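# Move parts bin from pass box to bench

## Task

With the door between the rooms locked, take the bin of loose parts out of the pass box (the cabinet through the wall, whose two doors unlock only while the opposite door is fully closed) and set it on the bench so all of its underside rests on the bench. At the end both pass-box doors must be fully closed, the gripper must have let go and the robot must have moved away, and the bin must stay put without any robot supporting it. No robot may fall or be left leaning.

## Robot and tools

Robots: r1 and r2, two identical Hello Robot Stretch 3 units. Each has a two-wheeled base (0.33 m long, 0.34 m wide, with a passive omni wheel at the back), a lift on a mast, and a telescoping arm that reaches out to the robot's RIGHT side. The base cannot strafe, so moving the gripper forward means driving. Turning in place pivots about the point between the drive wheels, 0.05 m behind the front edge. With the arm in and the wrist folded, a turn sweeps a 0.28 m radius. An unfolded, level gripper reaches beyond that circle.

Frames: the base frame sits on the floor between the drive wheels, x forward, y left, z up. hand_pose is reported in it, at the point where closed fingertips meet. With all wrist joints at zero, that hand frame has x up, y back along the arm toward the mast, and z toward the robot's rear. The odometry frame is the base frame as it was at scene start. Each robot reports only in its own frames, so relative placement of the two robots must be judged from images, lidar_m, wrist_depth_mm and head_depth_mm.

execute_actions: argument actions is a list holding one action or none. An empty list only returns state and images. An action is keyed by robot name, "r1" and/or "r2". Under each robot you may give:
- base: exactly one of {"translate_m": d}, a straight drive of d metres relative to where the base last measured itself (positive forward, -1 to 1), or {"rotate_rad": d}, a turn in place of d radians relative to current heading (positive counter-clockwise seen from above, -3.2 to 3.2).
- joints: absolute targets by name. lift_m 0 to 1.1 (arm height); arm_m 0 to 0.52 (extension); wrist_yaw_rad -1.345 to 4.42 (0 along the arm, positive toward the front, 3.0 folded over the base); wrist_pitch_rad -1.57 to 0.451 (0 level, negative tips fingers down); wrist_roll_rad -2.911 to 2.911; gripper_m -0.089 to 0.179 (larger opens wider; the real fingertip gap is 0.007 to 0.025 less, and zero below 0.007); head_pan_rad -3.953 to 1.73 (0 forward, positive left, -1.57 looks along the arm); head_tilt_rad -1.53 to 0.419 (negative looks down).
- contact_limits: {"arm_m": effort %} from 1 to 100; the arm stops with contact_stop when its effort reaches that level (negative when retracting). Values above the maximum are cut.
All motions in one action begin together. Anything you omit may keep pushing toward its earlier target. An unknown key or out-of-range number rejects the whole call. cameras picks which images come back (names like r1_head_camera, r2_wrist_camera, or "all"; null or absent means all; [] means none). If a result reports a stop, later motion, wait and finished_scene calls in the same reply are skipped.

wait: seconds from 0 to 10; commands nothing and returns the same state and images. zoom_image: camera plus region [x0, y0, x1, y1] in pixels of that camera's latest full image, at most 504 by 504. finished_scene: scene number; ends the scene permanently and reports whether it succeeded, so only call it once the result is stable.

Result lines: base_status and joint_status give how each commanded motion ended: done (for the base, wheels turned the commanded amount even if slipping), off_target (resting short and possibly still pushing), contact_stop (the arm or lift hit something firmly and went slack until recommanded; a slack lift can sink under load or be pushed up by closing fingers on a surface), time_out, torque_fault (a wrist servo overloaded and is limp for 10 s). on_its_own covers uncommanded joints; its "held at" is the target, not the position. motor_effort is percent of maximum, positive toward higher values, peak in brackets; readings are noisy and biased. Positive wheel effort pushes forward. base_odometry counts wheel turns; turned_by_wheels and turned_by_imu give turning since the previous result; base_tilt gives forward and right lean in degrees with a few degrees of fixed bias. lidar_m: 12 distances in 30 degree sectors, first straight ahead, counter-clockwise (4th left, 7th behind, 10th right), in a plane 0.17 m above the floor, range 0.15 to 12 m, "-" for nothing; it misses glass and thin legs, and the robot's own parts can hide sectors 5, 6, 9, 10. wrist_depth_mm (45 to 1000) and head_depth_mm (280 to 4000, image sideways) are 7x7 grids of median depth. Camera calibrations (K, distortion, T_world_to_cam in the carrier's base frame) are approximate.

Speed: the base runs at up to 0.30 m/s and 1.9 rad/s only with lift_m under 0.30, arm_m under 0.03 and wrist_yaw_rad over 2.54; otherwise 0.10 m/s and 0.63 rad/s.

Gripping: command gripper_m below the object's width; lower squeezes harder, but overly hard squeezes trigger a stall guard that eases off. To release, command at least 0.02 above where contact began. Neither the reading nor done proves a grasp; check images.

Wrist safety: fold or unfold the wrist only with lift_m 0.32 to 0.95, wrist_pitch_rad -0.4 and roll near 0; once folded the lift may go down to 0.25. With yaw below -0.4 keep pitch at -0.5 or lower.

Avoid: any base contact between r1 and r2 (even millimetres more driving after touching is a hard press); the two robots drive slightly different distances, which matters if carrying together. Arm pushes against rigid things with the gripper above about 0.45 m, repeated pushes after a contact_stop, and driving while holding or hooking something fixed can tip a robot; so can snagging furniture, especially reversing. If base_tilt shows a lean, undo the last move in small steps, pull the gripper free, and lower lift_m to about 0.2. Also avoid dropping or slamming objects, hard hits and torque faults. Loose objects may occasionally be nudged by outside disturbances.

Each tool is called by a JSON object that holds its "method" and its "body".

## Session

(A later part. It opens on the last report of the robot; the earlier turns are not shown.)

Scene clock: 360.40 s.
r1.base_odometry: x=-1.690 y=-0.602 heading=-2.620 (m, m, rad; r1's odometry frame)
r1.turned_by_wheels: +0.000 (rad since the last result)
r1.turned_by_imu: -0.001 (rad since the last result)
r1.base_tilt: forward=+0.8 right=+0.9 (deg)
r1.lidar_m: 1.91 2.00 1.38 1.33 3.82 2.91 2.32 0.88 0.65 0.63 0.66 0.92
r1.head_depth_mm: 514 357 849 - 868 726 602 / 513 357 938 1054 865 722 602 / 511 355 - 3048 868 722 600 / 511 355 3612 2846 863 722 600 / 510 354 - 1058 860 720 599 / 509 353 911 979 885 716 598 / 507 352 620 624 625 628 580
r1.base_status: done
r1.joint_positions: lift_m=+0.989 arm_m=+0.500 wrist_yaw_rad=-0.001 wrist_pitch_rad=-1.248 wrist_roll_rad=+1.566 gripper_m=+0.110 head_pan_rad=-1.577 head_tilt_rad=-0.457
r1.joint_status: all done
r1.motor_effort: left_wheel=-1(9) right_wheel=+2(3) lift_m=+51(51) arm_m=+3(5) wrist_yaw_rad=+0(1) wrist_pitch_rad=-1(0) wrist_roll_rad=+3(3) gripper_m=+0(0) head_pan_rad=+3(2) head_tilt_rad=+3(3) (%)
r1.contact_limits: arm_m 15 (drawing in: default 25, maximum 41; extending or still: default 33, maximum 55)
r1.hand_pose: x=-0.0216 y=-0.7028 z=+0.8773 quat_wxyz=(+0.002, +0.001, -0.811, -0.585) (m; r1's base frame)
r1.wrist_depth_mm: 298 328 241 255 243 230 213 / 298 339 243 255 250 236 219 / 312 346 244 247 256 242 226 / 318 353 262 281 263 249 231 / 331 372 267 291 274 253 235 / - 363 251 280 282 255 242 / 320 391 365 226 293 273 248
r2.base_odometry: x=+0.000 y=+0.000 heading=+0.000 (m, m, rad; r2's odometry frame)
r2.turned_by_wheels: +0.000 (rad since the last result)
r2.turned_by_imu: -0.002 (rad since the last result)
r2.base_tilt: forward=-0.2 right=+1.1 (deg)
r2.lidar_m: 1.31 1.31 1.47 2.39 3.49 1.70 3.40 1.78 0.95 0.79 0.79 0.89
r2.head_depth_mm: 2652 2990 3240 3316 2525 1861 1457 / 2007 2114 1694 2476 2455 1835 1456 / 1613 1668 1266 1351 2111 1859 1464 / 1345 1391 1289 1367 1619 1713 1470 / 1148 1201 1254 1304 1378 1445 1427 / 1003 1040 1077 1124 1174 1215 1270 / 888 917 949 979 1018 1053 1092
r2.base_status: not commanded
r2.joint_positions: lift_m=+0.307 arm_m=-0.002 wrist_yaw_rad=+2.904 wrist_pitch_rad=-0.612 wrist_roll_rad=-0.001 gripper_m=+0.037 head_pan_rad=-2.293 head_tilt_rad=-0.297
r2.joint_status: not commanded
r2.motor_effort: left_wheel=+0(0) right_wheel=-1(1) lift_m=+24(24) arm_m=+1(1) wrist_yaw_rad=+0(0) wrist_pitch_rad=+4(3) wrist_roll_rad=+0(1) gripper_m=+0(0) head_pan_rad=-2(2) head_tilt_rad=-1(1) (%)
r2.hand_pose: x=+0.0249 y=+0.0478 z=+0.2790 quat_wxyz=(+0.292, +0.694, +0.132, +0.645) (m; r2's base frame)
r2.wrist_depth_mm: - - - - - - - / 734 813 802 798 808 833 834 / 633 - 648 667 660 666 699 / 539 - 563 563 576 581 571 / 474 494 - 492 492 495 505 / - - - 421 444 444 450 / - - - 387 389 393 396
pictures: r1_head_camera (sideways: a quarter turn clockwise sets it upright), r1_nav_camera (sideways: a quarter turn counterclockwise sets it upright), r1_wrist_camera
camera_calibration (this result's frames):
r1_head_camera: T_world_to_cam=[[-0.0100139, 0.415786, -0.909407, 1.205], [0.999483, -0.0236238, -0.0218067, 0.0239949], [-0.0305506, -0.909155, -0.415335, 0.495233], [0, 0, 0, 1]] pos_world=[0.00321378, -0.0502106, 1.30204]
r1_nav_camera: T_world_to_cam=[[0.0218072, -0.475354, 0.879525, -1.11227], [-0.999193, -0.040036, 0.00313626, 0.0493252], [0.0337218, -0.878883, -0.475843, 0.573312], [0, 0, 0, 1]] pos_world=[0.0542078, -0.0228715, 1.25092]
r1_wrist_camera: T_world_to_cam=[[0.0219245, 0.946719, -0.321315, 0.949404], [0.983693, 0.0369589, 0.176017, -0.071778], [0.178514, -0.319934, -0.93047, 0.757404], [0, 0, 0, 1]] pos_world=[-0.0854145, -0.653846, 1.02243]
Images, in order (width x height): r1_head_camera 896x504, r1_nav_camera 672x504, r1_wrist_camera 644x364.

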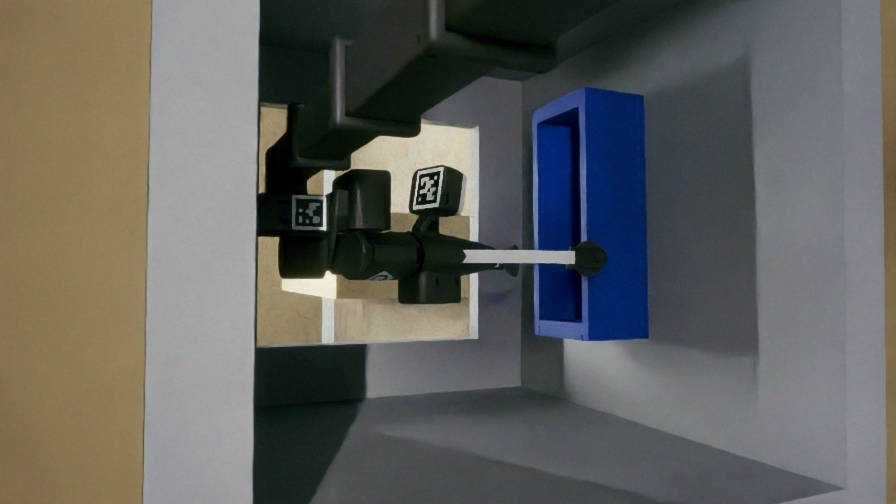

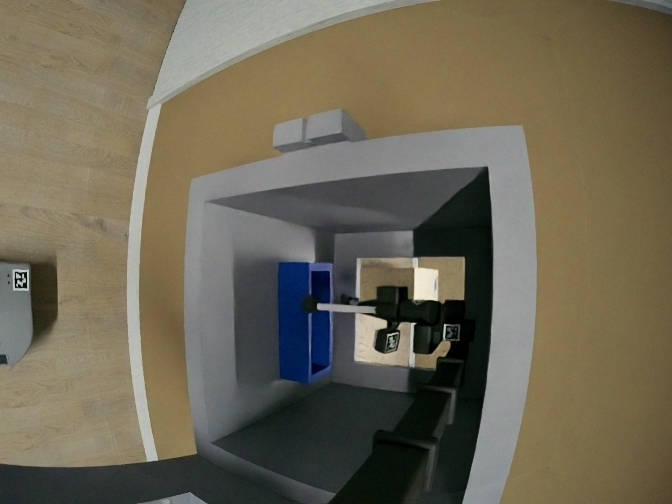

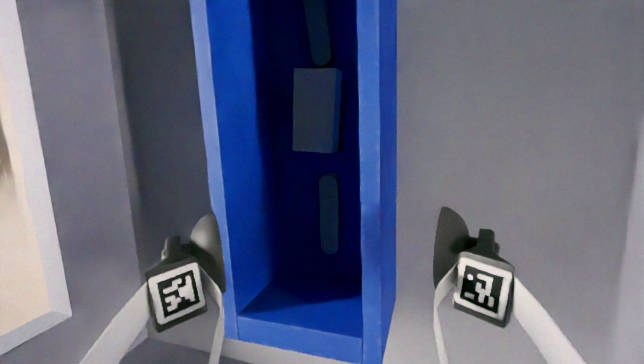

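{"method": "execute_actions", "body": {"actions": [{"r1":{"base":{"translate_m":-0.05}}}], "cameras": []}}

{"method": "execute_actions", "body": {"actions": [{"r1":{"joints":{"lift_m":0.945}}}], "cameras": ["r1_head_camera","r1_wrist_camera"]}}

Scene clock: 373.23 s.
r1.base_odometry: x=-1.646 y=-0.577 heading=-2.620 (m, m, rad; r1's odometry frame)
r1.turned_by_wheels: +0.000 (rad since the last result)
r1.turned_by_imu: +0.000 (rad since the last result)
r1.base_tilt: forward=+0.8 right=+0.9 (deg)
r1.lidar_m: 1.97 2.05 1.40 1.32 3.83 2.87 2.31 0.88 0.65 0.63 0.66 0.92
r1.head_depth_mm: 512 356 713 - 729 685 602 / 511 355 907 1029 902 723 602 / 511 355 - 1062 866 721 601 / 510 354 3609 2815 865 720 600 / 508 353 - 2983 861 716 598 / 507 352 944 1018 892 715 597 / 507 351 785 789 791 693 589
r1.base_status: done
r1.joint_positions: lift_m=+0.989 arm_m=+0.500 wrist_yaw_rad=-0.001 wrist_pitch_rad=-1.248 wrist_roll_rad=+1.566 gripper_m=+0.110 head_pan_rad=-1.577 head_tilt_rad=-0.457
r1.joint_status: not commanded
r1.motor_effort: left_wheel=-1(7) right_wheel=+2(4) lift_m=+51(51) arm_m=+3(3) wrist_yaw_rad=+0(1) wrist_pitch_rad=-1(1) wrist_roll_rad=+3(3) gripper_m=+0(0) head_pan_rad=+2(3) head_tilt_rad=+3(3) (%)
r1.hand_pose: x=-0.0216 y=-0.7028 z=+0.8773 quat_wxyz=(+0.002, +0.001, -0.811, -0.585) (m; r1's base frame)
r1.wrist_depth_mm: 296 327 226 252 242 229 213 / 301 336 243 262 249 235 218 / 311 348 247 269 256 244 225 / 315 355 263 254 263 248 229 / 331 373 267 290 276 252 235 / - 358 267 307 283 256 242 / - 400 271 291 289 274 248
r2.base_odometry: x=+0.000 y=+0.000 heading=+0.000 (m, m, rad; r2's odometry frame)
r2.turned_by_wheels: +0.000 (rad since the last result)
r2.turned_by_imu: -0.001 (rad since the last result)
r2.base_tilt: forward=-0.1 right=+1.0 (deg)
r2.lidar_m: 1.32 1.31 1.47 2.39 3.51 1.70 3.40 1.78 0.95 0.79 0.79 0.88
r2.head_depth_mm: 2697 2957 3209 3387 2535 1854 1453 / 2014 2111 1709 2491 2490 1866 1464 / 1624 1682 1265 1361 2091 1878 1456 / 1340 1385 1274 1380 1634 1727 1472 / 1144 1201 1249 1297 1377 1440 1433 / 1005 1035 1074 1117 1166 1217 1274 / 890 919 947 979 1020 1059 1091
r2.base_status: not commanded
r2.joint_positions: lift_m=+0.307 arm_m=-0.002 wrist_yaw_rad=+2.904 wrist_pitch_rad=-0.612 wrist_roll_rad=-0.001 gripper_m=+0.037 head_pan_rad=-2.293 head_tilt_rad=-0.297
r2.joint_status: not commanded
r2.motor_effort: left_wheel=+0(0) right_wheel=-1(1) lift_m=+24(24) arm_m=+1(1) wrist_yaw_rad=+0(0) wrist_pitch_rad=+3(3) wrist_roll_rad=+1(0) gripper_m=+0(0) head_pan_rad=-2(3) head_tilt_rad=-1(1) (%)
r2.hand_pose: x=+0.0249 y=+0.0478 z=+0.2790 quat_wxyz=(+0.292, +0.694, +0.132, +0.645) (m; r2's base frame)
r2.wrist_depth_mm: - - - - - - - / 741 827 796 792 833 816 818 / 639 - 656 656 682 674 678 / 544 - 555 560 560 572 575 / 473 485 - 490 496 507 508 / - - - 425 446 446 451 / - - - 387 387 396 399
pictures: none
No camera images: the call's "cameras" was empty. Leave "cameras" out to get every camera's image.

Scene clock: 374.47 s.
r1.base_odometry: x=-1.646 y=-0.577 heading=-2.620 (m, m, rad; r1's odometry frame)
r1.turned_by_wheels: +0.000 (rad since the last result)
r1.turned_by_imu: +0.000 (rad since the last result)
r1.base_tilt: forward=+0.8 right=+0.9 (deg)
r1.lidar_m: 1.97 2.05 1.40 1.32 3.82 2.87 2.31 0.88 0.65 0.63 0.66 0.92
r1.head_depth_mm: 513 356 734 689 - 703 603 / 511 355 919 - 905 723 602 / 510 354 - 1065 863 722 601 / 510 354 3607 - 864 720 599 / 509 353 - 3007 856 718 599 / 507 352 942 1014 894 718 596 / 507 351 785 789 793 691 588
r1.base_status: not commanded
r1.joint_positions: lift_m=+0.946 arm_m=+0.500 wrist_yaw_rad=-0.001 wrist_pitch_rad=-1.248 wrist_roll_rad=+1.566 gripper_m=+0.110 head_pan_rad=-1.577 head_tilt_rad=-0.457
r1.joint_status: all done
r1.motor_effort: left_wheel=-1(1) right_wheel=+2(2) lift_m=+15(45) arm_m=+3(3) wrist_yaw_rad=+1(2) wrist_pitch_rad=-1(1) wrist_roll_rad=+3(3) gripper_m=+0(0) head_pan_rad=+2(2) head_tilt_rad=+2(3) (%)
r1.hand_pose: x=-0.0216 y=-0.7028 z=+0.8337 quat_wxyz=(+0.002, +0.001, -0.811, -0.585) (m; r1's base frame)
r1.wrist_depth_mm: 291 179 212 208 205 193 179 / 299 286 229 219 211 197 183 / 298 296 228 222 217 203 188 / 304 309 230 208 222 207 193 / 306 324 248 218 230 212 198 / 308 345 249 247 237 215 203 / 310 344 243 263 245 231 208
r2.base_odometry: x=+0.000 y=+0.000 heading=+0.000 (m, m, rad; r2's odometry frame)
r2.turned_by_wheels: +0.000 (rad since the last result)
r2.turned_by_imu: +0.000 (rad since the last result)
r2.base_tilt: forward=+0.0 right=+1.1 (deg)
r2.lidar_m: 1.32 1.31 1.47 2.39 3.50 1.70 3.40 1.78 0.95 0.79 0.79 0.89
r2.head_depth_mm: 2692 2961 3157 3378 2544 1854 1464 / 1993 2127 1691 2453 2464 1847 1456 / 1621 1657 1266 1361 2100 1868 1464 / 1342 1393 1290 1364 1632 1715 1471 / 1148 1200 1246 1303 1375 1440 1423 / 1002 1036 1075 1122 1175 1219 1273 / 890 918 951 980 1021 1060 1100
r2.base_status: not commanded
r2.joint_positions: lift_m=+0.307 arm_m=-0.002 wrist_yaw_rad=+2.904 wrist_pitch_rad=-0.612 wrist_roll_rad=-0.001 gripper_m=+0.037 head_pan_rad=-2.293 head_tilt_rad=-0.297
r2.joint_status: not commanded
r2.motor_effort: left_wheel=+0(0) right_wheel=-2(1) lift_m=+24(24) arm_m=+1(1) wrist_yaw_rad=+0(0) wrist_pitch_rad=+3(3) wrist_roll_rad=+1(1) gripper_m=+0(0) head_pan_rad=-2(2) head_tilt_rad=-1(1) (%)
r2.hand_pose: x=+0.0249 y=+0.0478 z=+0.2790 quat_wxyz=(+0.292, +0.694, +0.132, +0.645) (m; r2's base frame)
r2.wrist_depth_mm: - - - - - - - / 723 791 796 807 821 832 853 / 625 - 653 658 680 670 687 / 541 - 565 558 559 587 587 / 474 484 - 496 494 501 508 / - - - 425 442 441 439 / - - - 391 391 399 396
pictures: r1_head_camera (sideways: a quarter turn clockwise sets it upright), r1_wrist_camera
camera_calibration (this result's frames):
r1_head_camera: T_world_to_cam=[[-0.0100139, 0.415786, -0.909407, 1.205], [0.999483, -0.0236237, -0.0218067, 0.0239949], [-0.0305505, -0.909156, -0.415334, 0.495232], [0, 0, 0, 1]] pos_world=[0.00321378, -0.0502106, 1.30204]
r1_wrist_camera: T_world_to_cam=[[0.0219243, 0.946719, -0.321315, 0.935396], [0.983693, 0.0369591, 0.176016, -0.0641041], [0.178514, -0.319934, -0.93047, 0.716838], [0, 0, 0, 1]] pos_world=[-0.0854145, -0.653847, 0.978837]
Images, in order (width x height): r1_head_camera 896x504, r1_wrist_camera 644x364.

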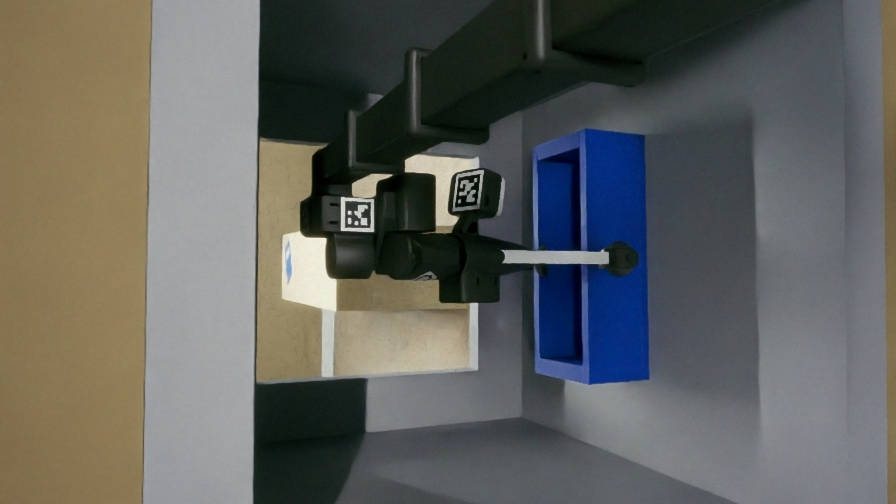

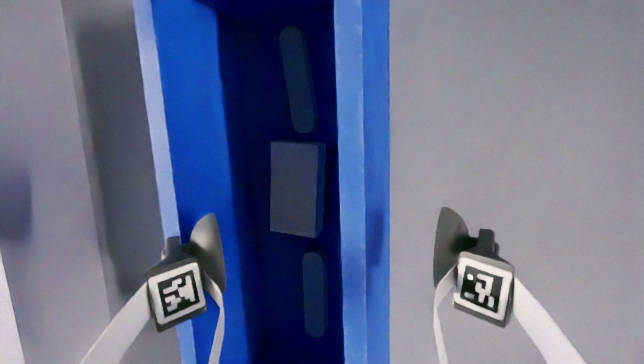

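{"method": "execute_actions", "body": {"actions": [{"r1":{"joints":{"arm_m":0.485,"lift_m":0.905}}}], "cameras": ["r1_wrist_camera"]}}

{"method": "execute_actions", "body": {"actions": [{"r1":{"joints":{"gripper_m":-0.04}}}], "cameras": []}}

{"method": "execute_actions", "body": {"actions": [{"r1":{"joints":{"lift_m":0.96}}}], "cameras": ["r1_wrist_camera","r1_head_camera"]}}

Scene clock: 380.83 s.
r1.base_odometry: x=-1.646 y=-0.577 heading=-2.620 (m, m, rad; r1's odometry frame)
r1.turned_by_wheels: +0.000 (rad since the last result)
r1.turned_by_imu: +0.000 (rad since the last result)
r1.base_tilt: forward=+0.8 right=+0.9 (deg)
r1.lidar_m: 1.97 2.06 1.39 1.32 3.80 2.86 2.31 0.88 0.65 0.63 0.66 0.92
r1.head_depth_mm: 513 356 735 732 - - 591 / 512 356 931 975 837 722 601 / 511 354 - 1067 799 721 601 / 509 354 3359 - 793 718 600 / 508 353 - 3005 858 719 599 / 507 352 942 1016 893 717 596 / 506 351 785 789 790 693 588
r1.base_status: not commanded
r1.joint_positions: lift_m=+0.906 arm_m=+0.485 wrist_yaw_rad=-0.001 wrist_pitch_rad=-1.248 wrist_roll_rad=+1.566 gripper_m=+0.110 head_pan_rad=-1.577 head_tilt_rad=-0.457
r1.joint_status: all done
r1.motor_effort: left_wheel=-1(1) right_wheel=+2(3) lift_m=+15(14) arm_m=-4(5) wrist_yaw_rad=+0(2) wrist_pitch_rad=-1(1) wrist_roll_rad=+3(3) gripper_m=+0(0) head_pan_rad=+2(2) head_tilt_rad=+3(2) (%)
r1.hand_pose: x=-0.0216 y=-0.6884 z=+0.7937 quat_wxyz=(+0.002, +0.001, -0.811, -0.585) (m; r1's base frame)
r1.wrist_depth_mm: 141 172 187 130 172 159 148 / 142 174 201 133 177 163 151 / 147 175 208 134 182 168 155 / 284 175 177 135 187 173 159 / 296 175 182 137 196 175 163 / 306 162 227 138 202 176 167 / 313 185 231 140 207 189 172
r2.base_odometry: x=+0.000 y=+0.000 heading=+0.000 (m, m, rad; r2's odometry frame)
r2.turned_by_wheels: +0.000 (rad since the last result)
r2.turned_by_imu: -0.001 (rad since the last result)
r2.base_tilt: forward=-0.1 right=+1.1 (deg)
r2.lidar_m: 1.32 1.31 1.47 2.39 3.48 1.70 3.39 1.79 0.95 0.79 0.79 0.88
r2.head_depth_mm: 2670 2930 3147 3395 2564 1860 1450 / 2004 2137 1715 2501 2477 1862 1463 / 1627 1666 1270 1364 2098 1879 1471 / 1349 1386 1284 1382 1647 1731 1472 / 1150 1207 1238 1301 1371 1453 1430 / 998 1038 1077 1116 1170 1218 1268 / 882 916 949 983 1017 1049 1102
r2.base_status: not commanded
r2.joint_positions: lift_m=+0.307 arm_m=-0.002 wrist_yaw_rad=+2.904 wrist_pitch_rad=-0.612 wrist_roll_rad=-0.001 gripper_m=+0.037 head_pan_rad=-2.293 head_tilt_rad=-0.297
r2.joint_status: not commanded
r2.motor_effort: left_wheel=+0(0) right_wheel=-1(1) lift_m=+24(24) arm_m=+0(1) wrist_yaw_rad=+0(1) wrist_pitch_rad=+3(4) wrist_roll_rad=+0(1) gripper_m=+0(0) head_pan_rad=-2(2) head_tilt_rad=-1(1) (%)
r2.hand_pose: x=+0.0249 y=+0.0478 z=+0.2790 quat_wxyz=(+0.292, +0.694, +0.132, +0.645) (m; r2's base frame)
r2.wrist_depth_mm: - - - - - - - / 756 786 765 789 811 829 859 / 642 - 651 670 681 680 690 / 546 - 560 560 572 561 579 / 478 490 - 489 505 497 506 / - - - 420 433 442 444 / - - - 388 390 399 399
pictures: r1_wrist_camera
camera_calibration (this result's frames):
r1_wrist_camera: T_world_to_cam=[[0.0219245, 0.946751, -0.321219, 0.908807], [0.983693, 0.0369412, 0.17602, -0.0576107], [0.178514, -0.31984, -0.930503, 0.684321], [0, 0, 0, 1]] pos_world=[-0.0854145, -0.639412, 0.938829]
Images, in order (width x height): r1_wrist_camera 644x364.

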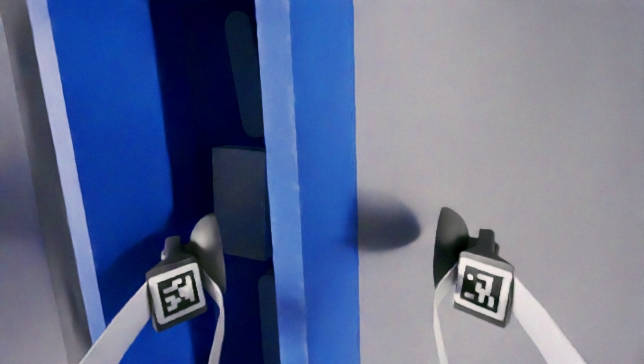

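Scene clock: 382.83 s.
r1.base_odometry: x=-1.646 y=-0.577 heading=-2.620 (m, m, rad; r1's odometry frame)
r1.turned_by_wheels: +0.000 (rad since the last result)
r1.turned_by_imu: +0.000 (rad since the last result)
r1.base_tilt: forward=+0.7 right=+0.7 (deg)
r1.lidar_m: 1.97 2.06 1.40 1.32 3.79 2.86 2.31 0.88 0.65 0.63 0.66 0.92
r1.head_depth_mm: 517 361 729 728 - - 595 / 515 360 936 968 839 724 604 / 515 359 - - 802 725 603 / 514 358 3413 - 797 722 602 / 513 357 - 3028 862 721 599 / 512 356 947 1019 900 721 599 / 510 355 792 794 796 696 599
r1.base_status: not commanded
r1.joint_positions: lift_m=+0.906 arm_m=+0.485 wrist_yaw_rad=+0.000 wrist_pitch_rad=-1.213 wrist_roll_rad=+1.566 gripper_m=-0.039 head_pan_rad=-1.577 head_tilt_rad=-0.457
r1.joint_status: all done
r1.motor_effort: left_wheel=+0(2) right_wheel=+1(2) lift_m=+15(15) arm_m=+1(4) wrist_yaw_rad=+1(1) wrist_pitch_rad=-11(15) wrist_roll_rad=+3(3) gripper_m=-30(100) head_pan_rad=+1(2) head_tilt_rad=+3(3) (%)
r1.hand_pose: x=-0.0216 y=-0.6968 z=+0.7959 quat_wxyz=(+0.002, +0.001, -0.822, -0.570) (m; r1's base frame)
r1.wrist_depth_mm: 273 165 201 113 176 162 149 / 285 166 208 128 182 166 153 / 295 167 212 129 187 170 156 / 298 168 202 132 193 175 161 / 310 176 214 123 195 180 165 / 311 186 215 135 197 186 169 / 315 186 245 157 215 190 173
r2.base_odometry: x=+0.000 y=+0.000 heading=+0.000 (m, m, rad; r2's odometry frame)
r2.turned_by_wheels: +0.000 (rad since the last result)
r2.turned_by_imu: -0.001 (rad since the last result)
r2.base_tilt: forward=-0.1 right=+1.1 (deg)
r2.lidar_m: 1.31 1.31 1.47 2.39 3.49 1.71 3.40 1.79 0.95 0.79 0.79 0.88
r2.head_depth_mm: 2695 2979 3250 3373 2566 1851 1458 / 2016 2112 1695 2496 2476 1885 1454 / 1622 1674 1264 1365 2092 1853 1465 / 1348 1391 1282 1389 1631 1697 1474 / 1148 1194 1250 1306 1377 1439 1425 / 1002 1044 1079 1123 1172 1225 1271 / 890 914 950 983 1014 1059 1098
r2.base_status: not commanded
r2.joint_positions: lift_m=+0.307 arm_m=-0.002 wrist_yaw_rad=+2.904 wrist_pitch_rad=-0.612 wrist_roll_rad=-0.001 gripper_m=+0.037 head_pan_rad=-2.293 head_tilt_rad=-0.297
r2.joint_status: not commanded
r2.motor_effort: left_wheel=+0(0) right_wheel=-1(1) lift_m=+24(24) arm_m=+0(1) wrist_yaw_rad=+0(0) wrist_pitch_rad=+3(3) wrist_roll_rad=+0(0) gripper_m=+0(0) head_pan_rad=-2(3) head_tilt_rad=-1(1) (%)
r2.hand_pose: x=+0.0249 y=+0.0478 z=+0.2790 quat_wxyz=(+0.292, +0.694, +0.132, +0.645) (m; r2's base frame)
r2.wrist_depth_mm: - - - - - - - / 734 795 781 802 810 833 842 / 639 - 645 669 686 678 681 / 548 - 553 565 576 573 580 / 482 502 - 492 498 499 502 / - - - 426 438 442 441 / - - - 390 393 395 404
pictures: none
No camera images: the call's "cameras" was empty. Leave "cameras" out to get every camera's image.

Scene clock: 385.03 s.
r1.base_odometry: x=-1.646 y=-0.577 heading=-2.620 (m, m, rad; r1's odometry frame)
r1.turned_by_wheels: +0.000 (rad since the last result)
r1.turned_by_imu: -0.001 (rad since the last result)
r1.base_tilt: forward=+0.8 right=+0.9 (deg)
r1.lidar_m: 1.97 2.06 1.40 1.32 3.82 2.86 2.31 0.88 0.65 0.63 0.66 0.91
r1.head_depth_mm: 513 356 733 690 - 694 604 / 512 355 917 - 896 724 603 / 510 354 - 1063 775 722 602 / 509 353 - - 771 720 600 / 508 353 - 2992 767 719 591 / 507 352 943 1013 859 716 590 / 506 351 785 790 792 694 586
r1.base_status: not commanded
r1.joint_positions: lift_m=+0.959 arm_m=+0.485 wrist_yaw_rad=+0.001 wrist_pitch_rad=-1.270 wrist_roll_rad=+1.567 gripper_m=-0.030 head_pan_rad=-1.577 head_tilt_rad=-0.456
r1.joint_status: all done
r1.on_its_own: gripper_m is held at -0.031, not at your -0.040, by its stall guard, which is still easing
r1.motor_effort: left_wheel=+0(2) right_wheel=+0(7) lift_m=+57(61) arm_m=+1(1) wrist_yaw_rad=-2(1) wrist_pitch_rad=+6(11) wrist_roll_rad=+2(2) gripper_m=-22(30) head_pan_rad=+2(2) head_tilt_rad=+1(4) (%)
r1.hand_pose: x=-0.0215 y=-0.6826 z=+0.8459 quat_wxyz=(+0.002, +0.001, -0.805, -0.593) (m; r1's base frame)
r1.wrist_depth_mm: 304 165 206 124 218 204 191 / 311 166 216 126 222 209 195 / 323 174 222 146 230 215 200 / 324 177 215 149 238 221 206 / 326 185 221 130 245 227 211 / 328 196 219 137 247 235 216 / 329 198 251 185 261 240 223
r2.base_odometry: x=+0.000 y=+0.000 heading=+0.000 (m, m, rad; r2's odometry frame)
r2.turned_by_wheels: +0.000 (rad since the last result)
r2.turned_by_imu: -0.001 (rad since the last result)
r2.base_tilt: forward=+0.0 right=+1.0 (deg)
r2.lidar_m: 1.32 1.31 1.46 2.39 3.49 1.70 3.40 1.79 0.95 0.79 0.79 0.88
r2.head_depth_mm: 2695 2986 3186 3353 2538 1848 1444 / 2004 2112 1703 2473 2452 1860 1466 / 1626 1667 1262 1355 2102 1867 1466 / 1350 1393 1293 1379 1626 1708 1454 / 1149 1202 1248 1303 1368 1443 1428 / 1001 1036 1077 1122 1176 1223 1273 / 888 914 948 984 1024 1056 1095
r2.base_status: not commanded
r2.joint_positions: lift_m=+0.307 arm_m=-0.002 wrist_yaw_rad=+2.904 wrist_pitch_rad=-0.612 wrist_roll_rad=-0.001 gripper_m=+0.037 head_pan_rad=-2.293 head_tilt_rad=-0.297
r2.joint_status: not commanded
r2.motor_effort: left_wheel=+0(0) right_wheel=-1(1) lift_m=+24(24) arm_m=+1(0) wrist_yaw_rad=+0(0) wrist_pitch_rad=+4(3) wrist_roll_rad=+1(0) gripper_m=-1(0) head_pan_rad=-2(2) head_tilt_rad=-1(1) (%)
r2.hand_pose: x=+0.0249 y=+0.0478 z=+0.2790 quat_wxyz=(+0.292, +0.694, +0.132, +0.645) (m; r2's base frame)
r2.wrist_depth_mm: - - - - - - - / 742 800 791 798 832 828 845 / 624 - 653 639 667 670 679 / 545 - 550 567 574 581 576 / 472 487 - 486 499 494 494 / - - - 424 444 441 446 / - - - 389 389 394 399
pictures: r1_head_camera (sideways: a quarter turn clockwise sets it upright), r1_wrist_camera
camera_calibration (this result's frames):
r1_head_camera: T_world_to_cam=[[-0.0100994, 0.41424, -0.910112, 1.20592], [0.999487, -0.023477, -0.0217768, 0.023956], [-0.0303875, -0.909865, -0.41379, 0.493221], [0, 0, 0, 1]] pos_world=[0.00322302, -0.0502108, 1.30213]
r1_wrist_camera: T_world_to_cam=[[0.0218363, 0.953393, -0.300941, 0.907538], [0.983625, 0.0333758, 0.177107, -0.0704366], [0.178897, -0.299881, -0.937052, 0.753894], [0, 0, 0, 1]] pos_world=[-0.0854035, -0.636811, 0.992029]
Images, in order (width x height): r1_head_camera 896x504, r1_wrist_camera 644x364.

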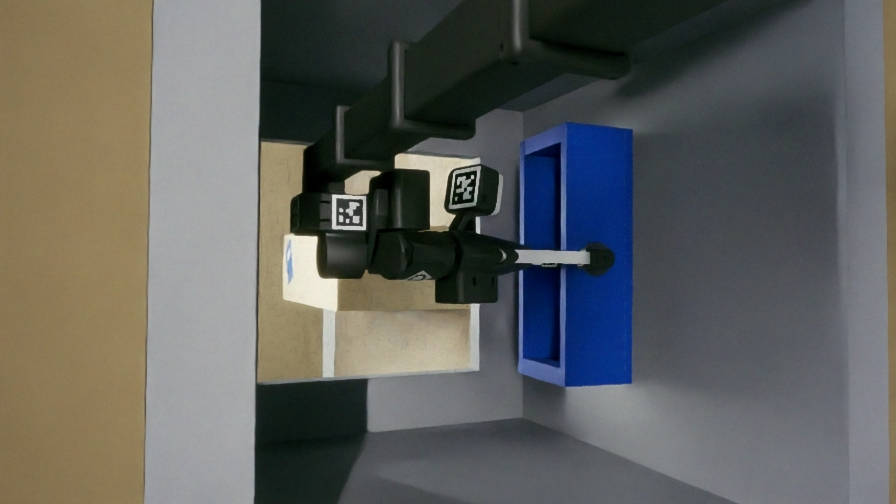

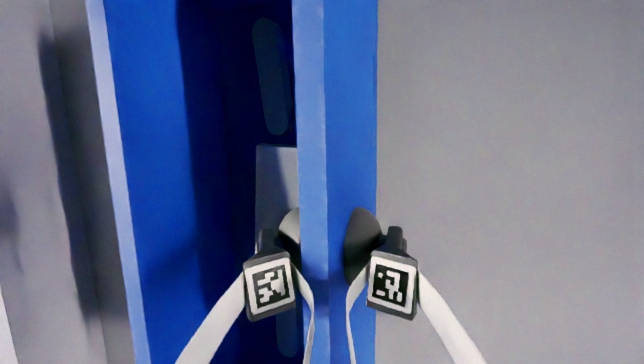

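Lifted. Retract and look for the bench.

{"method": "execute_actions", "body": {"actions": [{"r1":{"joints":{"arm_m":0.0,"head_pan_rad":1.2,"head_tilt_rad":-0.4}}}], "cameras": ["r1_nav_camera","r1_wrist_camera","r1_head_camera"]}}

Scene clock: 392.40 s.
r1.base_odometry: x=-1.646 y=-0.577 heading=-2.620 (m, m, rad; r1's odometry frame)
r1.turned_by_wheels: +0.000 (rad since the last result)
r1.turned_by_imu: +0.000 (rad since the last result)
r1.base_tilt: forward=+0.8 right=+0.9 (deg)
r1.lidar_m: 1.96 2.06 1.40 1.32 3.82 2.87 2.32 0.88 0.65 0.63 0.66 0.92
r1.head_depth_mm: 2645 2750 2823 2958 2437 1813 1443 / 3112 3203 3348 3373 2414 1803 1438 / 3540 3777 - 3628 2424 1802 1436 / 3490 3788 - 3394 2292 1740 1431 / 3340 3561 3825 1595 2192 1752 1425 / 3217 3434 3602 1584 2379 1791 1426 / 3100 3332 3401 1470 2394 1797 1419
r1.base_status: not commanded
r1.joint_positions: lift_m=+0.959 arm_m=+0.003 wrist_yaw_rad=+0.001 wrist_pitch_rad=-1.270 wrist_roll_rad=+1.567 gripper_m=-0.027 head_pan_rad=+1.193 head_tilt_rad=-0.408
r1.joint_status: all done
joint sent to its limit — the command would take r1.arm_m past its lower limit, so that joint was sent only as far as its limit.
r1.on_its_own: gripper_m is held at -0.028, not at your -0.040, by its stall guard, which is not easing now
r1.motor_effort: left_wheel=+1(1) right_wheel=+1(1) lift_m=+56(56) arm_m=-4(4) wrist_yaw_rad=+0(2) wrist_pitch_rad=+6(6) wrist_roll_rad=+2(2) gripper_m=-21(21) head_pan_rad=+2(29) head_tilt_rad=+4(8) (%)
r1.hand_pose: x=-0.0215 y=-0.2006 z=+0.8459 quat_wxyz=(+0.002, +0.001, -0.805, -0.593) (m; r1's base frame)
r1.wrist_depth_mm: 313 163 206 123 915 833 797 / 329 165 215 140 941 - 793 / 343 173 222 144 959 - 834 / 358 175 226 148 989 912 869 / 375 185 229 131 - 954 891 / 394 187 218 136 - 974 883 / 416 198 251 186 - - 943
r2.base_odometry: x=+0.000 y=+0.000 heading=+0.000 (m, m, rad; r2's odometry frame)
r2.turned_by_wheels: +0.000 (rad since the last result)
r2.turned_by_imu: -0.002 (rad since the last result)
r2.base_tilt: forward=+0.0 right=+1.1 (deg)
r2.lidar_m: 1.32 1.31 1.47 2.39 3.48 1.70 3.39 1.78 0.95 0.79 0.79 0.88
r2.head_depth_mm: 2667 2982 3184 3411 2505 1857 1447 / 1993 2134 1694 2482 2460 1832 1459 / 1622 1680 1260 1360 2099 1867 1473 / 1342 1416 1291 1366 1613 1713 1470 / 1149 1195 1253 1316 1363 1439 1430 / 1001 1038 1080 1123 1172 1209 1268 / 892 917 944 978 1021 1047 1095
r2.base_status: not commanded
r2.joint_positions: lift_m=+0.307 arm_m=-0.002 wrist_yaw_rad=+2.904 wrist_pitch_rad=-0.612 wrist_roll_rad=-0.001 gripper_m=+0.037 head_pan_rad=-2.293 head_tilt_rad=-0.297
r2.joint_status: not commanded
r2.motor_effort: left_wheel=+0(0) right_wheel=-1(1) lift_m=+24(24) arm_m=+1(0) wrist_yaw_rad=+0(1) wrist_pitch_rad=+3(3) wrist_roll_rad=+1(0) gripper_m=+0(0) head_pan_rad=-2(3) head_tilt_rad=-1(1) (%)
r2.hand_pose: x=+0.0249 y=+0.0478 z=+0.2790 quat_wxyz=(+0.292, +0.694, +0.132, +0.645) (m; r2's base frame)
r2.wrist_depth_mm: - - - - - - - / 719 799 763 787 823 839 832 / 634 - 649 651 664 681 707 / 554 - 558 560 573 571 572 / 475 485 - 492 499 501 497 / - - - 429 441 446 444 / - - - 390 393 396 397
pictures: r1_head_camera (sideways: a quarter turn clockwise sets it upright), r1_nav_camera (sideways: a quarter turn counterclockwise sets it upright), r1_wrist_camera
camera_calibration (this result's frames):
r1_head_camera: T_world_to_cam=[[-0.125121, -0.349105, -0.928693, 1.23086], [-0.922192, 0.386166, -0.0209184, 0.0345621], [0.365933, 0.853816, -0.370259, 0.434155], [0, 0, 0, 1]] pos_world=[0.0270084, 0.0456651, 1.30457]
r1_nav_camera: T_world_to_cam=[[0.136293, 0.41018, 0.901763, -1.14198], [0.945364, -0.325973, 0.00539102, 0.0345276], [0.296162, 0.851759, -0.432197, 0.514918], [0, 0, 0, 1]] pos_world=[-0.0294971, 0.0410847, 1.25215]
r1_wrist_camera: T_world_to_cam=[[0.021836, 0.953393, -0.300941, 0.44795], [0.983625, 0.0333761, 0.177107, -0.0865256], [0.178897, -0.299881, -0.937052, 0.898454], [0, 0, 0, 1]] pos_world=[-0.0854035, -0.154755, 0.992029]
Images, in order (width x height): r1_head_camera 896x504, r1_nav_camera 672x504, r1_wrist_camera 644x364.

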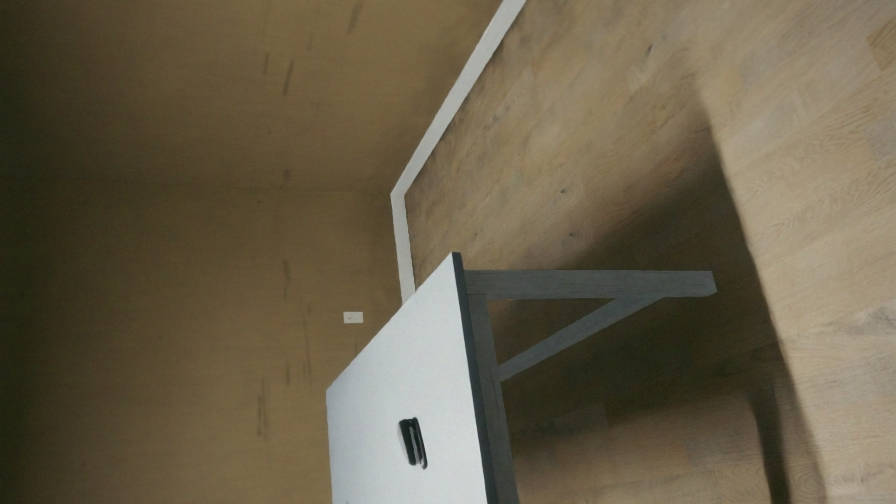

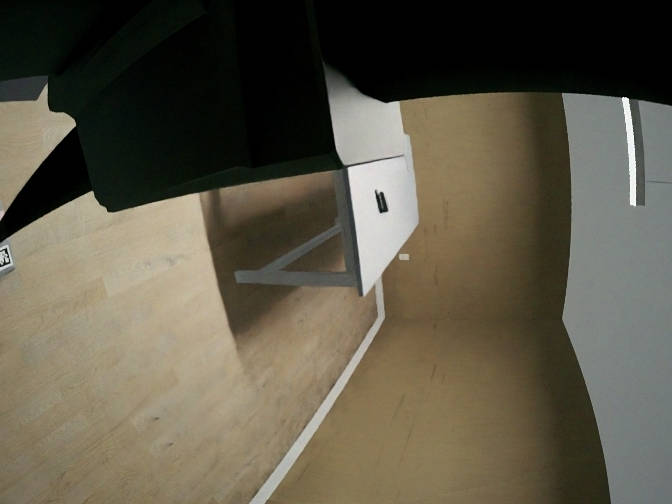

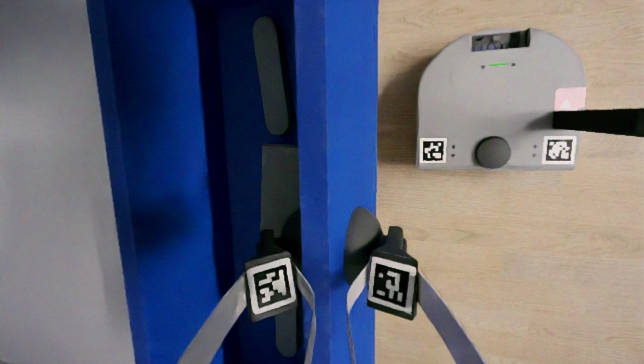

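{"method": "execute_actions", "body": {"actions": [{"r1":{"base":{"translate_m":0.4},"joints":{"head_pan_rad":-1.57,"head_tilt_rad":-0.6}}}], "cameras": []}}

{"method": "execute_actions", "body": {"actions": [{"r1":{"base":{"rotate_rad":1.57}}}], "cameras": []}}

{"method": "execute_actions", "body": {"actions": [{"r1":{"base":{"translate_m":0.75}}}], "cameras": []}}

{"method": "execute_actions", "body": {"actions": [{"r1":{"base":{"rotate_rad":1.57},"joints":{"lift_m":1.0}}}], "cameras": ["r1_nav_camera","r1_head_camera"]}}

Scene clock: 408.43 s.
r1.base_odometry: x=-1.993 y=-0.776 heading=-2.620 (m, m, rad; r1's odometry frame)
r1.turned_by_wheels: +0.000 (rad since the last result)
r1.turned_by_imu: +0.000 (rad since the last result)
r1.base_tilt: forward=+0.8 right=+0.9 (deg)
r1.lidar_m: 1.57 1.63 2.28 1.31 3.81 3.27 2.34 0.89 0.66 0.64 0.67 0.90
r1.head_depth_mm: 340 364 404 471 853 - - / 495 460 454 451 499 - - / 514 565 628 494 608 - - / 513 566 628 706 805 935 455 / 513 566 626 704 802 939 454 / 513 564 629 703 804 935 447 / 512 564 626 703 802 932 1029
r1.base_status: done
r1.joint_positions: lift_m=+0.959 arm_m=+0.003 wrist_yaw_rad=+0.001 wrist_pitch_rad=-1.270 wrist_roll_rad=+1.567 gripper_m=-0.027 head_pan_rad=-1.563 head_tilt_rad=-0.593
r1.joint_status: all done
r1.on_its_own: gripper_m is held at -0.028, not at your -0.040, by its stall guard, which is not easing now
r1.motor_effort: left_wheel=+0(6) right_wheel=+1(6) lift_m=+57(56) arm_m=-4(4) wrist_yaw_rad=-1(2) wrist_pitch_rad=+6(6) wrist_roll_rad=+2(2) gripper_m=-21(21) head_pan_rad=-3(31) head_tilt_rad=-2(13) (%)
r1.hand_pose: x=-0.0215 y=-0.2006 z=+0.8459 quat_wxyz=(+0.002, +0.001, -0.805, -0.593) (m; r1's base frame)
r1.wrist_depth_mm: 300 163 207 122 923 848 793 / 265 164 214 140 937 - 810 / 459 173 221 145 976 - 822 / 461 176 225 148 991 916 860 / 463 184 229 131 - 955 873 / 467 187 220 136 - 982 902 / 465 198 249 186 - 985 948
r2.base_odometry: x=+0.000 y=+0.000 heading=+0.000 (m, m, rad; r2's odometry frame)
r2.turned_by_wheels: +0.000 (rad since the last result)
r2.turned_by_imu: -0.002 (rad since the last result)
r2.base_tilt: forward=-0.1 right=+1.0 (deg)
r2.lidar_m: 1.32 1.31 1.47 2.39 3.49 1.71 3.40 1.78 0.95 0.79 0.79 0.88
r2.head_depth_mm: 2677 2949 3164 3362 2522 1846 1451 / 2023 2107 1712 2476 2442 1860 1461 / 1615 1681 1268 1360 2134 1878 1460 / 1349 1405 1274 1374 1635 1735 1487 / 1148 1196 1247 1310 1365 1445 1429 / 1001 1035 1082 1119 1169 1220 1264 / 889 922 946 974 1019 1057 1093
r2.base_status: not commanded
r2.joint_positions: lift_m=+0.307 arm_m=-0.002 wrist_yaw_rad=+2.904 wrist_pitch_rad=-0.612 wrist_roll_rad=-0.001 gripper_m=+0.037 head_pan_rad=-2.293 head_tilt_rad=-0.297
r2.joint_status: not commanded
r2.motor_effort: left_wheel=+0(0) right_wheel=-2(1) lift_m=+24(24) arm_m=+2(1) wrist_yaw_rad=+0(0) wrist_pitch_rad=+4(3) wrist_roll_rad=+0(0) gripper_m=-1(1) head_pan_rad=-3(2) head_tilt_rad=-1(1) (%)
r2.hand_pose: x=+0.0249 y=+0.0478 z=+0.2790 quat_wxyz=(+0.292, +0.694, +0.132, +0.645) (m; r2's base frame)
r2.wrist_depth_mm: - - - - - - - / 728 825 806 779 825 836 850 / 640 - 646 659 665 667 681 / 539 - 557 561 561 572 579 / 479 494 - 492 504 506 505 / - - - 428 439 443 442 / - - - 388 393 395 400
pictures: none
No camera images: the call's "cameras" was empty. Leave "cameras" out to get every camera's image.

Scene clock: 411.87 s.
r1.base_odometry: x=-1.993 y=-0.776 heading=-1.050 (m, m, rad; r1's odometry frame)
r1.turned_by_wheels: +1.570 (rad since the last result)
r1.turned_by_imu: +1.588 (rad since the last result)
r1.base_tilt: forward=+0.9 right=+0.9 (deg)
r1.lidar_m: 1.31 1.41 3.26 2.36 0.90 0.66 0.64 0.67 0.90 1.57 1.64 2.26
r1.head_depth_mm: 1333 1468 1628 1774 1841 - - / 1333 1464 1621 1829 1961 - - / 1335 1462 1624 1821 1881 - - / 1325 1463 1618 1821 1872 1507 455 / 1331 1461 1621 1827 1865 1503 454 / 1330 1457 1615 1821 1860 1510 447 / 1324 1458 1609 1826 1854 1499 1199
r1.base_status: done
r1.joint_positions: lift_m=+0.959 arm_m=+0.003 wrist_yaw_rad=+0.001 wrist_pitch_rad=-1.270 wrist_roll_rad=+1.567 gripper_m=-0.027 head_pan_rad=-1.563 head_tilt_rad=-0.593
r1.joint_status: not commanded
r1.on_its_own: gripper_m is held at -0.028, not at your -0.040, by its stall guard, which is not easing now
r1.motor_effort: left_wheel=-2(6) right_wheel=+3(6) lift_m=+57(57) arm_m=-4(4) wrist_yaw_rad=-1(2) wrist_pitch_rad=+6(6) wrist_roll_rad=+2(2) gripper_m=-21(21) head_pan_rad=-2(3) head_tilt_rad=-3(2) (%)
r1.hand_pose: x=-0.0215 y=-0.2006 z=+0.8459 quat_wxyz=(+0.002, +0.001, -0.805, -0.593) (m; r1's base frame)
r1.wrist_depth_mm: - 164 205 122 933 852 792 / - 165 214 141 941 - 803 / - 174 223 144 973 - 837 / - 174 226 149 - 923 861 / - 185 230 131 - 936 904 / - 188 219 136 - 968 912 / - 198 250 186 - - 938
r2.base_odometry: x=+0.000 y=+0.000 heading=+0.000 (m, m, rad; r2's odometry frame)
r2.turned_by_wheels: +0.000 (rad since the last result)
r2.turned_by_imu: -0.001 (rad since the last result)
r2.base_tilt: forward=-0.1 right=+1.2 (deg)
r2.lidar_m: 1.31 1.31 1.47 2.39 3.50 1.71 3.41 1.78 0.95 0.79 0.79 0.89
r2.head_depth_mm: 2680 2968 3207 3325 2523 1846 1448 / 2016 2091 1711 2509 2478 1860 1460 / 1633 1686 1262 1363 2119 1872 1462 / 1349 1394 1290 1383 1627 1730 1477 / 1147 1196 1256 1313 1363 1440 1439 / 999 1042 1084 1119 1167 1221 1279 / 892 920 949 982 1013 1054 1103
r2.base_status: not commanded
r2.joint_positions: lift_m=+0.307 arm_m=-0.002 wrist_yaw_rad=+2.904 wrist_pitch_rad=-0.612 wrist_roll_rad=-0.001 gripper_m=+0.037 head_pan_rad=-2.293 head_tilt_rad=-0.297
r2.joint_status: not commanded
r2.motor_effort: left_wheel=+0(0) right_wheel=-1(1) lift_m=+24(24) arm_m=+1(1) wrist_yaw_rad=+0(0) wrist_pitch_rad=+3(3) wrist_roll_rad=+0(0) gripper_m=+0(0) head_pan_rad=-2(2) head_tilt_rad=-1(1) (%)
r2.hand_pose: x=+0.0249 y=+0.0478 z=+0.2790 quat_wxyz=(+0.292, +0.694, +0.132, +0.645) (m; r2's base frame)
r2.wrist_depth_mm: - - - - - - - / 750 794 801 816 822 813 848 / 629 - 652 679 666 651 682 / 538 - 552 573 580 563 585 / 476 495 - 491 501 498 506 / - - - 423 443 439 452 / - - - 390 389 395 401
pictures: none
No camera images: the call's "cameras" was empty. Leave "cameras" out to get every camera's image.

Scene clock: 420.30 s.
r1.base_odometry: x=-1.620 y=-1.427 heading=-1.050 (m, m, rad; r1's odometry frame)
r1.turned_by_wheels: +0.000 (rad since the last result)
r1.turned_by_imu: +0.000 (rad since the last result)
r1.base_tilt: forward=+0.8 right=+0.9 (deg)
r1.lidar_m: 0.57 0.75 3.25 3.14 1.93 1.43 1.38 1.41 1.64 1.58 1.65 2.28
r1.head_depth_mm: 1341 1474 1637 1846 2002 - - / 1338 1467 1634 1842 1952 - - / 1338 1470 1635 1845 1875 - - / 1341 1472 1632 1839 1872 1510 454 / 1335 1473 1639 1838 1867 1518 454 / 1331 1460 1634 1835 1867 1505 447 / 1331 1466 1625 1832 1853 1498 1203
r1.base_status: done
r1.joint_positions: lift_m=+0.959 arm_m=+0.003 wrist_yaw_rad=+0.001 wrist_pitch_rad=-1.270 wrist_roll_rad=+1.567 gripper_m=-0.027 head_pan_rad=-1.563 head_tilt_rad=-0.593
r1.joint_status: not commanded
r1.on_its_own: gripper_m is held at -0.028, not at your -0.040, by its stall guard, which is not easing now
r1.motor_effort: left_wheel=-2(4) right_wheel=+2(6) lift_m=+57(56) arm_m=-4(4) wrist_yaw_rad=+0(0) wrist_pitch_rad=+6(6) wrist_roll_rad=+2(2) gripper_m=-20(20) head_pan_rad=-3(2) head_tilt_rad=-3(2) (%)
r1.hand_pose: x=-0.0215 y=-0.2006 z=+0.8459 quat_wxyz=(+0.002, +0.001, -0.805, -0.593) (m; r1's base frame)
r1.wrist_depth_mm: - 163 206 122 912 832 793 / - 165 215 140 968 - 803 / - 173 221 145 982 - 819 / - 175 225 148 - 938 857 / - 186 229 131 - 960 886 / - 188 217 136 - 998 915 / - 198 251 186 - - 933
r2.base_odometry: x=+0.000 y=+0.000 heading=+0.000 (m, m, rad; r2's odometry frame)
r2.turned_by_wheels: +0.000 (rad since the last result)
r2.turned_by_imu: -0.002 (rad since the last result)
r2.base_tilt: forward=-0.1 right=+1.1 (deg)
r2.lidar_m: 1.32 1.31 1.47 2.39 3.49 1.71 3.40 1.78 0.95 0.79 0.79 0.89
r2.head_depth_mm: 2666 2974 3114 3364 2537 1842 1454 / 2012 2111 1716 2494 2463 1867 1456 / 1628 1673 1266 1360 2105 1872 1462 / 1347 1396 1287 1390 1628 1729 1478 / 1143 1194 1248 1305 1368 1441 1423 / 1001 1039 1078 1124 1165 1220 1270 / 885 916 949 977 1013 1060 1098
r2.base_status: not commanded
r2.joint_positions: lift_m=+0.307 arm_m=-0.002 wrist_yaw_rad=+2.904 wrist_pitch_rad=-0.612 wrist_roll_rad=-0.001 gripper_m=+0.037 head_pan_rad=-2.293 head_tilt_rad=-0.297
r2.joint_status: not commanded
r2.motor_effort: left_wheel=+0(0) right_wheel=+0(1) lift_m=+24(24) arm_m=+1(0) wrist_yaw_rad=+0(0) wrist_pitch_rad=+4(4) wrist_roll_rad=+1(1) gripper_m=+0(0) head_pan_rad=-3(3) head_tilt_rad=-1(1) (%)
r2.hand_pose: x=+0.0249 y=+0.0478 z=+0.2790 quat_wxyz=(+0.292, +0.694, +0.132, +0.645) (m; r2's base frame)
r2.wrist_depth_mm: - - - - - - - / 743 793 785 806 810 823 836 / 637 - 639 665 661 672 698 / 542 - 554 562 569 578 574 / 479 488 - 485 498 495 507 / - - - 430 434 447 447 / - - - 392 390 399 394
pictures: none
No camera images: the call's "cameras" was empty. Leave "cameras" out to get every camera's image.

Scene clock: 423.73 s.
r1.base_odometry: x=-1.620 y=-1.427 heading=+0.520 (m, m, rad; r1's odometry frame)
r1.turned_by_wheels: +1.570 (rad since the last result)
r1.turned_by_imu: +1.588 (rad since the last result)
r1.base_tilt: forward=+0.8 right=+0.9 (deg)
r1.lidar_m: 3.15 1.94 1.43 1.38 1.42 1.64 1.58 1.65 2.27 0.57 0.75 3.24
r1.head_depth_mm: 2537 2784 3075 - - - - / 2524 2770 3057 2490 - - - / 2504 2764 2997 1017 - - - / 2494 2741 1471 1010 793 1465 - / 2532 2715 1460 1002 765 1472 424 / 2509 2714 1450 964 764 1460 425 / 2512 2731 1446 995 758 1461 386
r1.base_status: done
r1.joint_positions: lift_m=+0.999 arm_m=+0.003 wrist_yaw_rad=+0.001 wrist_pitch_rad=-1.270 wrist_roll_rad=+1.567 gripper_m=-0.027 head_pan_rad=-1.563 head_tilt_rad=-0.593
r1.joint_status: all done
r1.on_its_own: gripper_m is held at -0.028, not at your -0.040, by its stall guard, which is not easing now
r1.motor_effort: left_wheel=-2(6) right_wheel=+3(6) lift_m=+56(57) arm_m=-3(4) wrist_yaw_rad=+0(0) wrist_pitch_rad=+6(6) wrist_roll_rad=+2(2) gripper_m=-21(21) head_pan_rad=-3(1) head_tilt_rad=-2(3) (%)
r1.hand_pose: x=-0.0215 y=-0.2006 z=+0.8859 quat_wxyz=(+0.002, +0.001, -0.805, -0.593) (m; r1's base frame)
r1.wrist_depth_mm: - 164 206 122 959 884 838 / 375 164 215 140 - - 853 / 387 173 222 144 - - 864 / 399 175 226 148 - 953 900 / 421 185 229 131 - 991 919 / 438 187 218 136 - - 924 / 461 199 250 185 - - 949
r2.base_odometry: x=+0.000 y=+0.000 heading=+0.000 (m, m, rad; r2's odometry frame)
r2.turned_by_wheels: +0.000 (rad since the last result)
r2.turned_by_imu: -0.001 (rad since the last result)
r2.base_tilt: forward=+0.0 right=+1.2 (deg)
r2.lidar_m: 1.32 1.31 1.47 2.39 3.47 1.71 3.40 1.78 0.95 0.79 0.79 0.89
r2.head_depth_mm: 2661 2958 3159 3303 2539 1843 1451 / 1994 2107 1699 2487 2487 1854 1457 / 1616 1671 1252 1366 2107 1858 1475 / 1336 1392 1283 1380 1622 1707 1456 / 1144 1202 1245 1312 1371 1445 1429 / 1002 1040 1081 1120 1168 1215 1277 / 890 917 949 977 1014 1054 1096
r2.base_status: not commanded
r2.joint_positions: lift_m=+0.307 arm_m=-0.002 wrist_yaw_rad=+2.904 wrist_pitch_rad=-0.612 wrist_roll_rad=-0.001 gripper_m=+0.037 head_pan_rad=-2.293 head_tilt_rad=-0.297
r2.joint_status: not commanded
r2.motor_effort: left_wheel=+0(0) right_wheel=-1(1) lift_m=+24(24) arm_m=+1(0) wrist_yaw_rad=-1(0) wrist_pitch_rad=+3(4) wrist_roll_rad=+0(1) gripper_m=+0(0) head_pan_rad=-2(2) head_tilt_rad=-1(1) (%)
r2.hand_pose: x=+0.0249 y=+0.0478 z=+0.2790 quat_wxyz=(+0.292, +0.694, +0.132, +0.645) (m; r2's base frame)
r2.wrist_depth_mm: - - - - - - - / 705 797 776 786 809 849 840 / 636 - 664 663 657 683 675 / 546 - 557 567 572 569 586 / 486 488 - 487 496 494 507 / - - - 427 439 440 447 / - - - 390 387 400 397
pictures: r1_head_camera (sideways: a quarter turn clockwise sets it upright), r1_nav_camera (sideways: a quarter turn counterclockwise sets it upright)
camera_calibration (this result's frames):
r1_head_camera: T_world_to_cam=[[-0.0166977, 0.53454, -0.844978, 1.121], [0.99969, -0.0066795, -0.0239805, 0.0268197], [-0.0184626, -0.845117, -0.534263, 0.649907], [0, 0, 0, 1]] pos_world=[0.00390571, -0.049795, 1.29509]
r1_nav_camera: T_world_to_cam=[[0.029279, -0.589361, 0.807339, -1.01819], [-0.998543, -0.0538679, -0.00311064, 0.057454], [0.045323, -0.806072, -0.59008, 0.721871], [0, 0, 0, 1]] pos_world=[0.0544645, -0.0151058, 1.24816]
Images, in order (width x height): r1_head_camera 896x504, r1_nav_camera 672x504.

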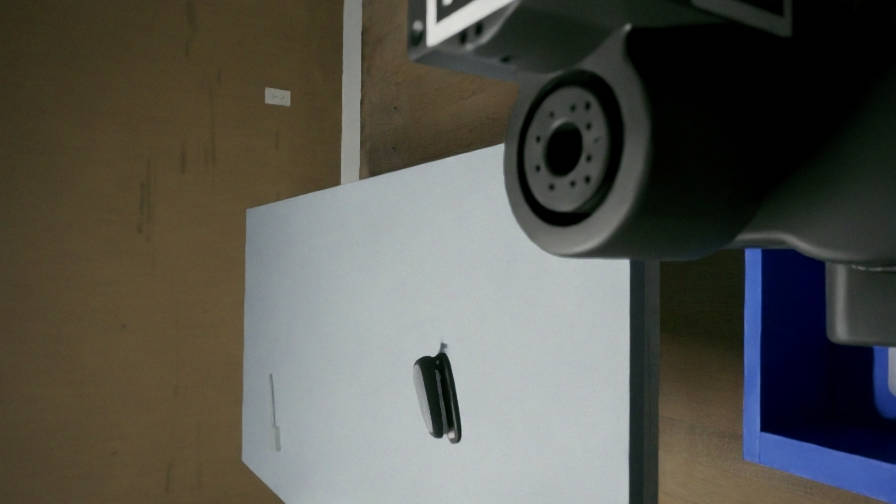

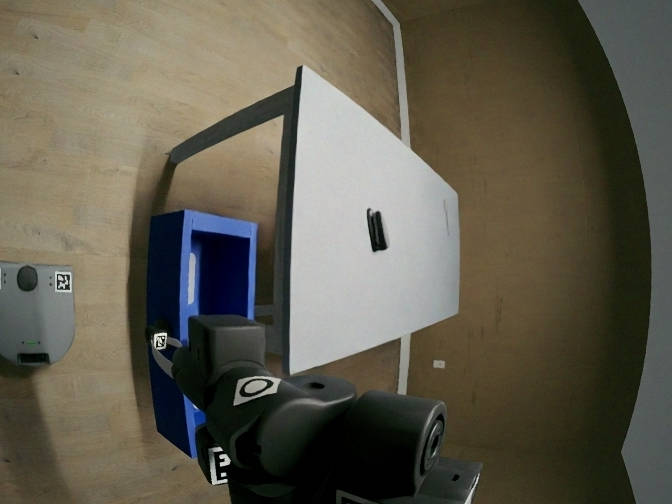

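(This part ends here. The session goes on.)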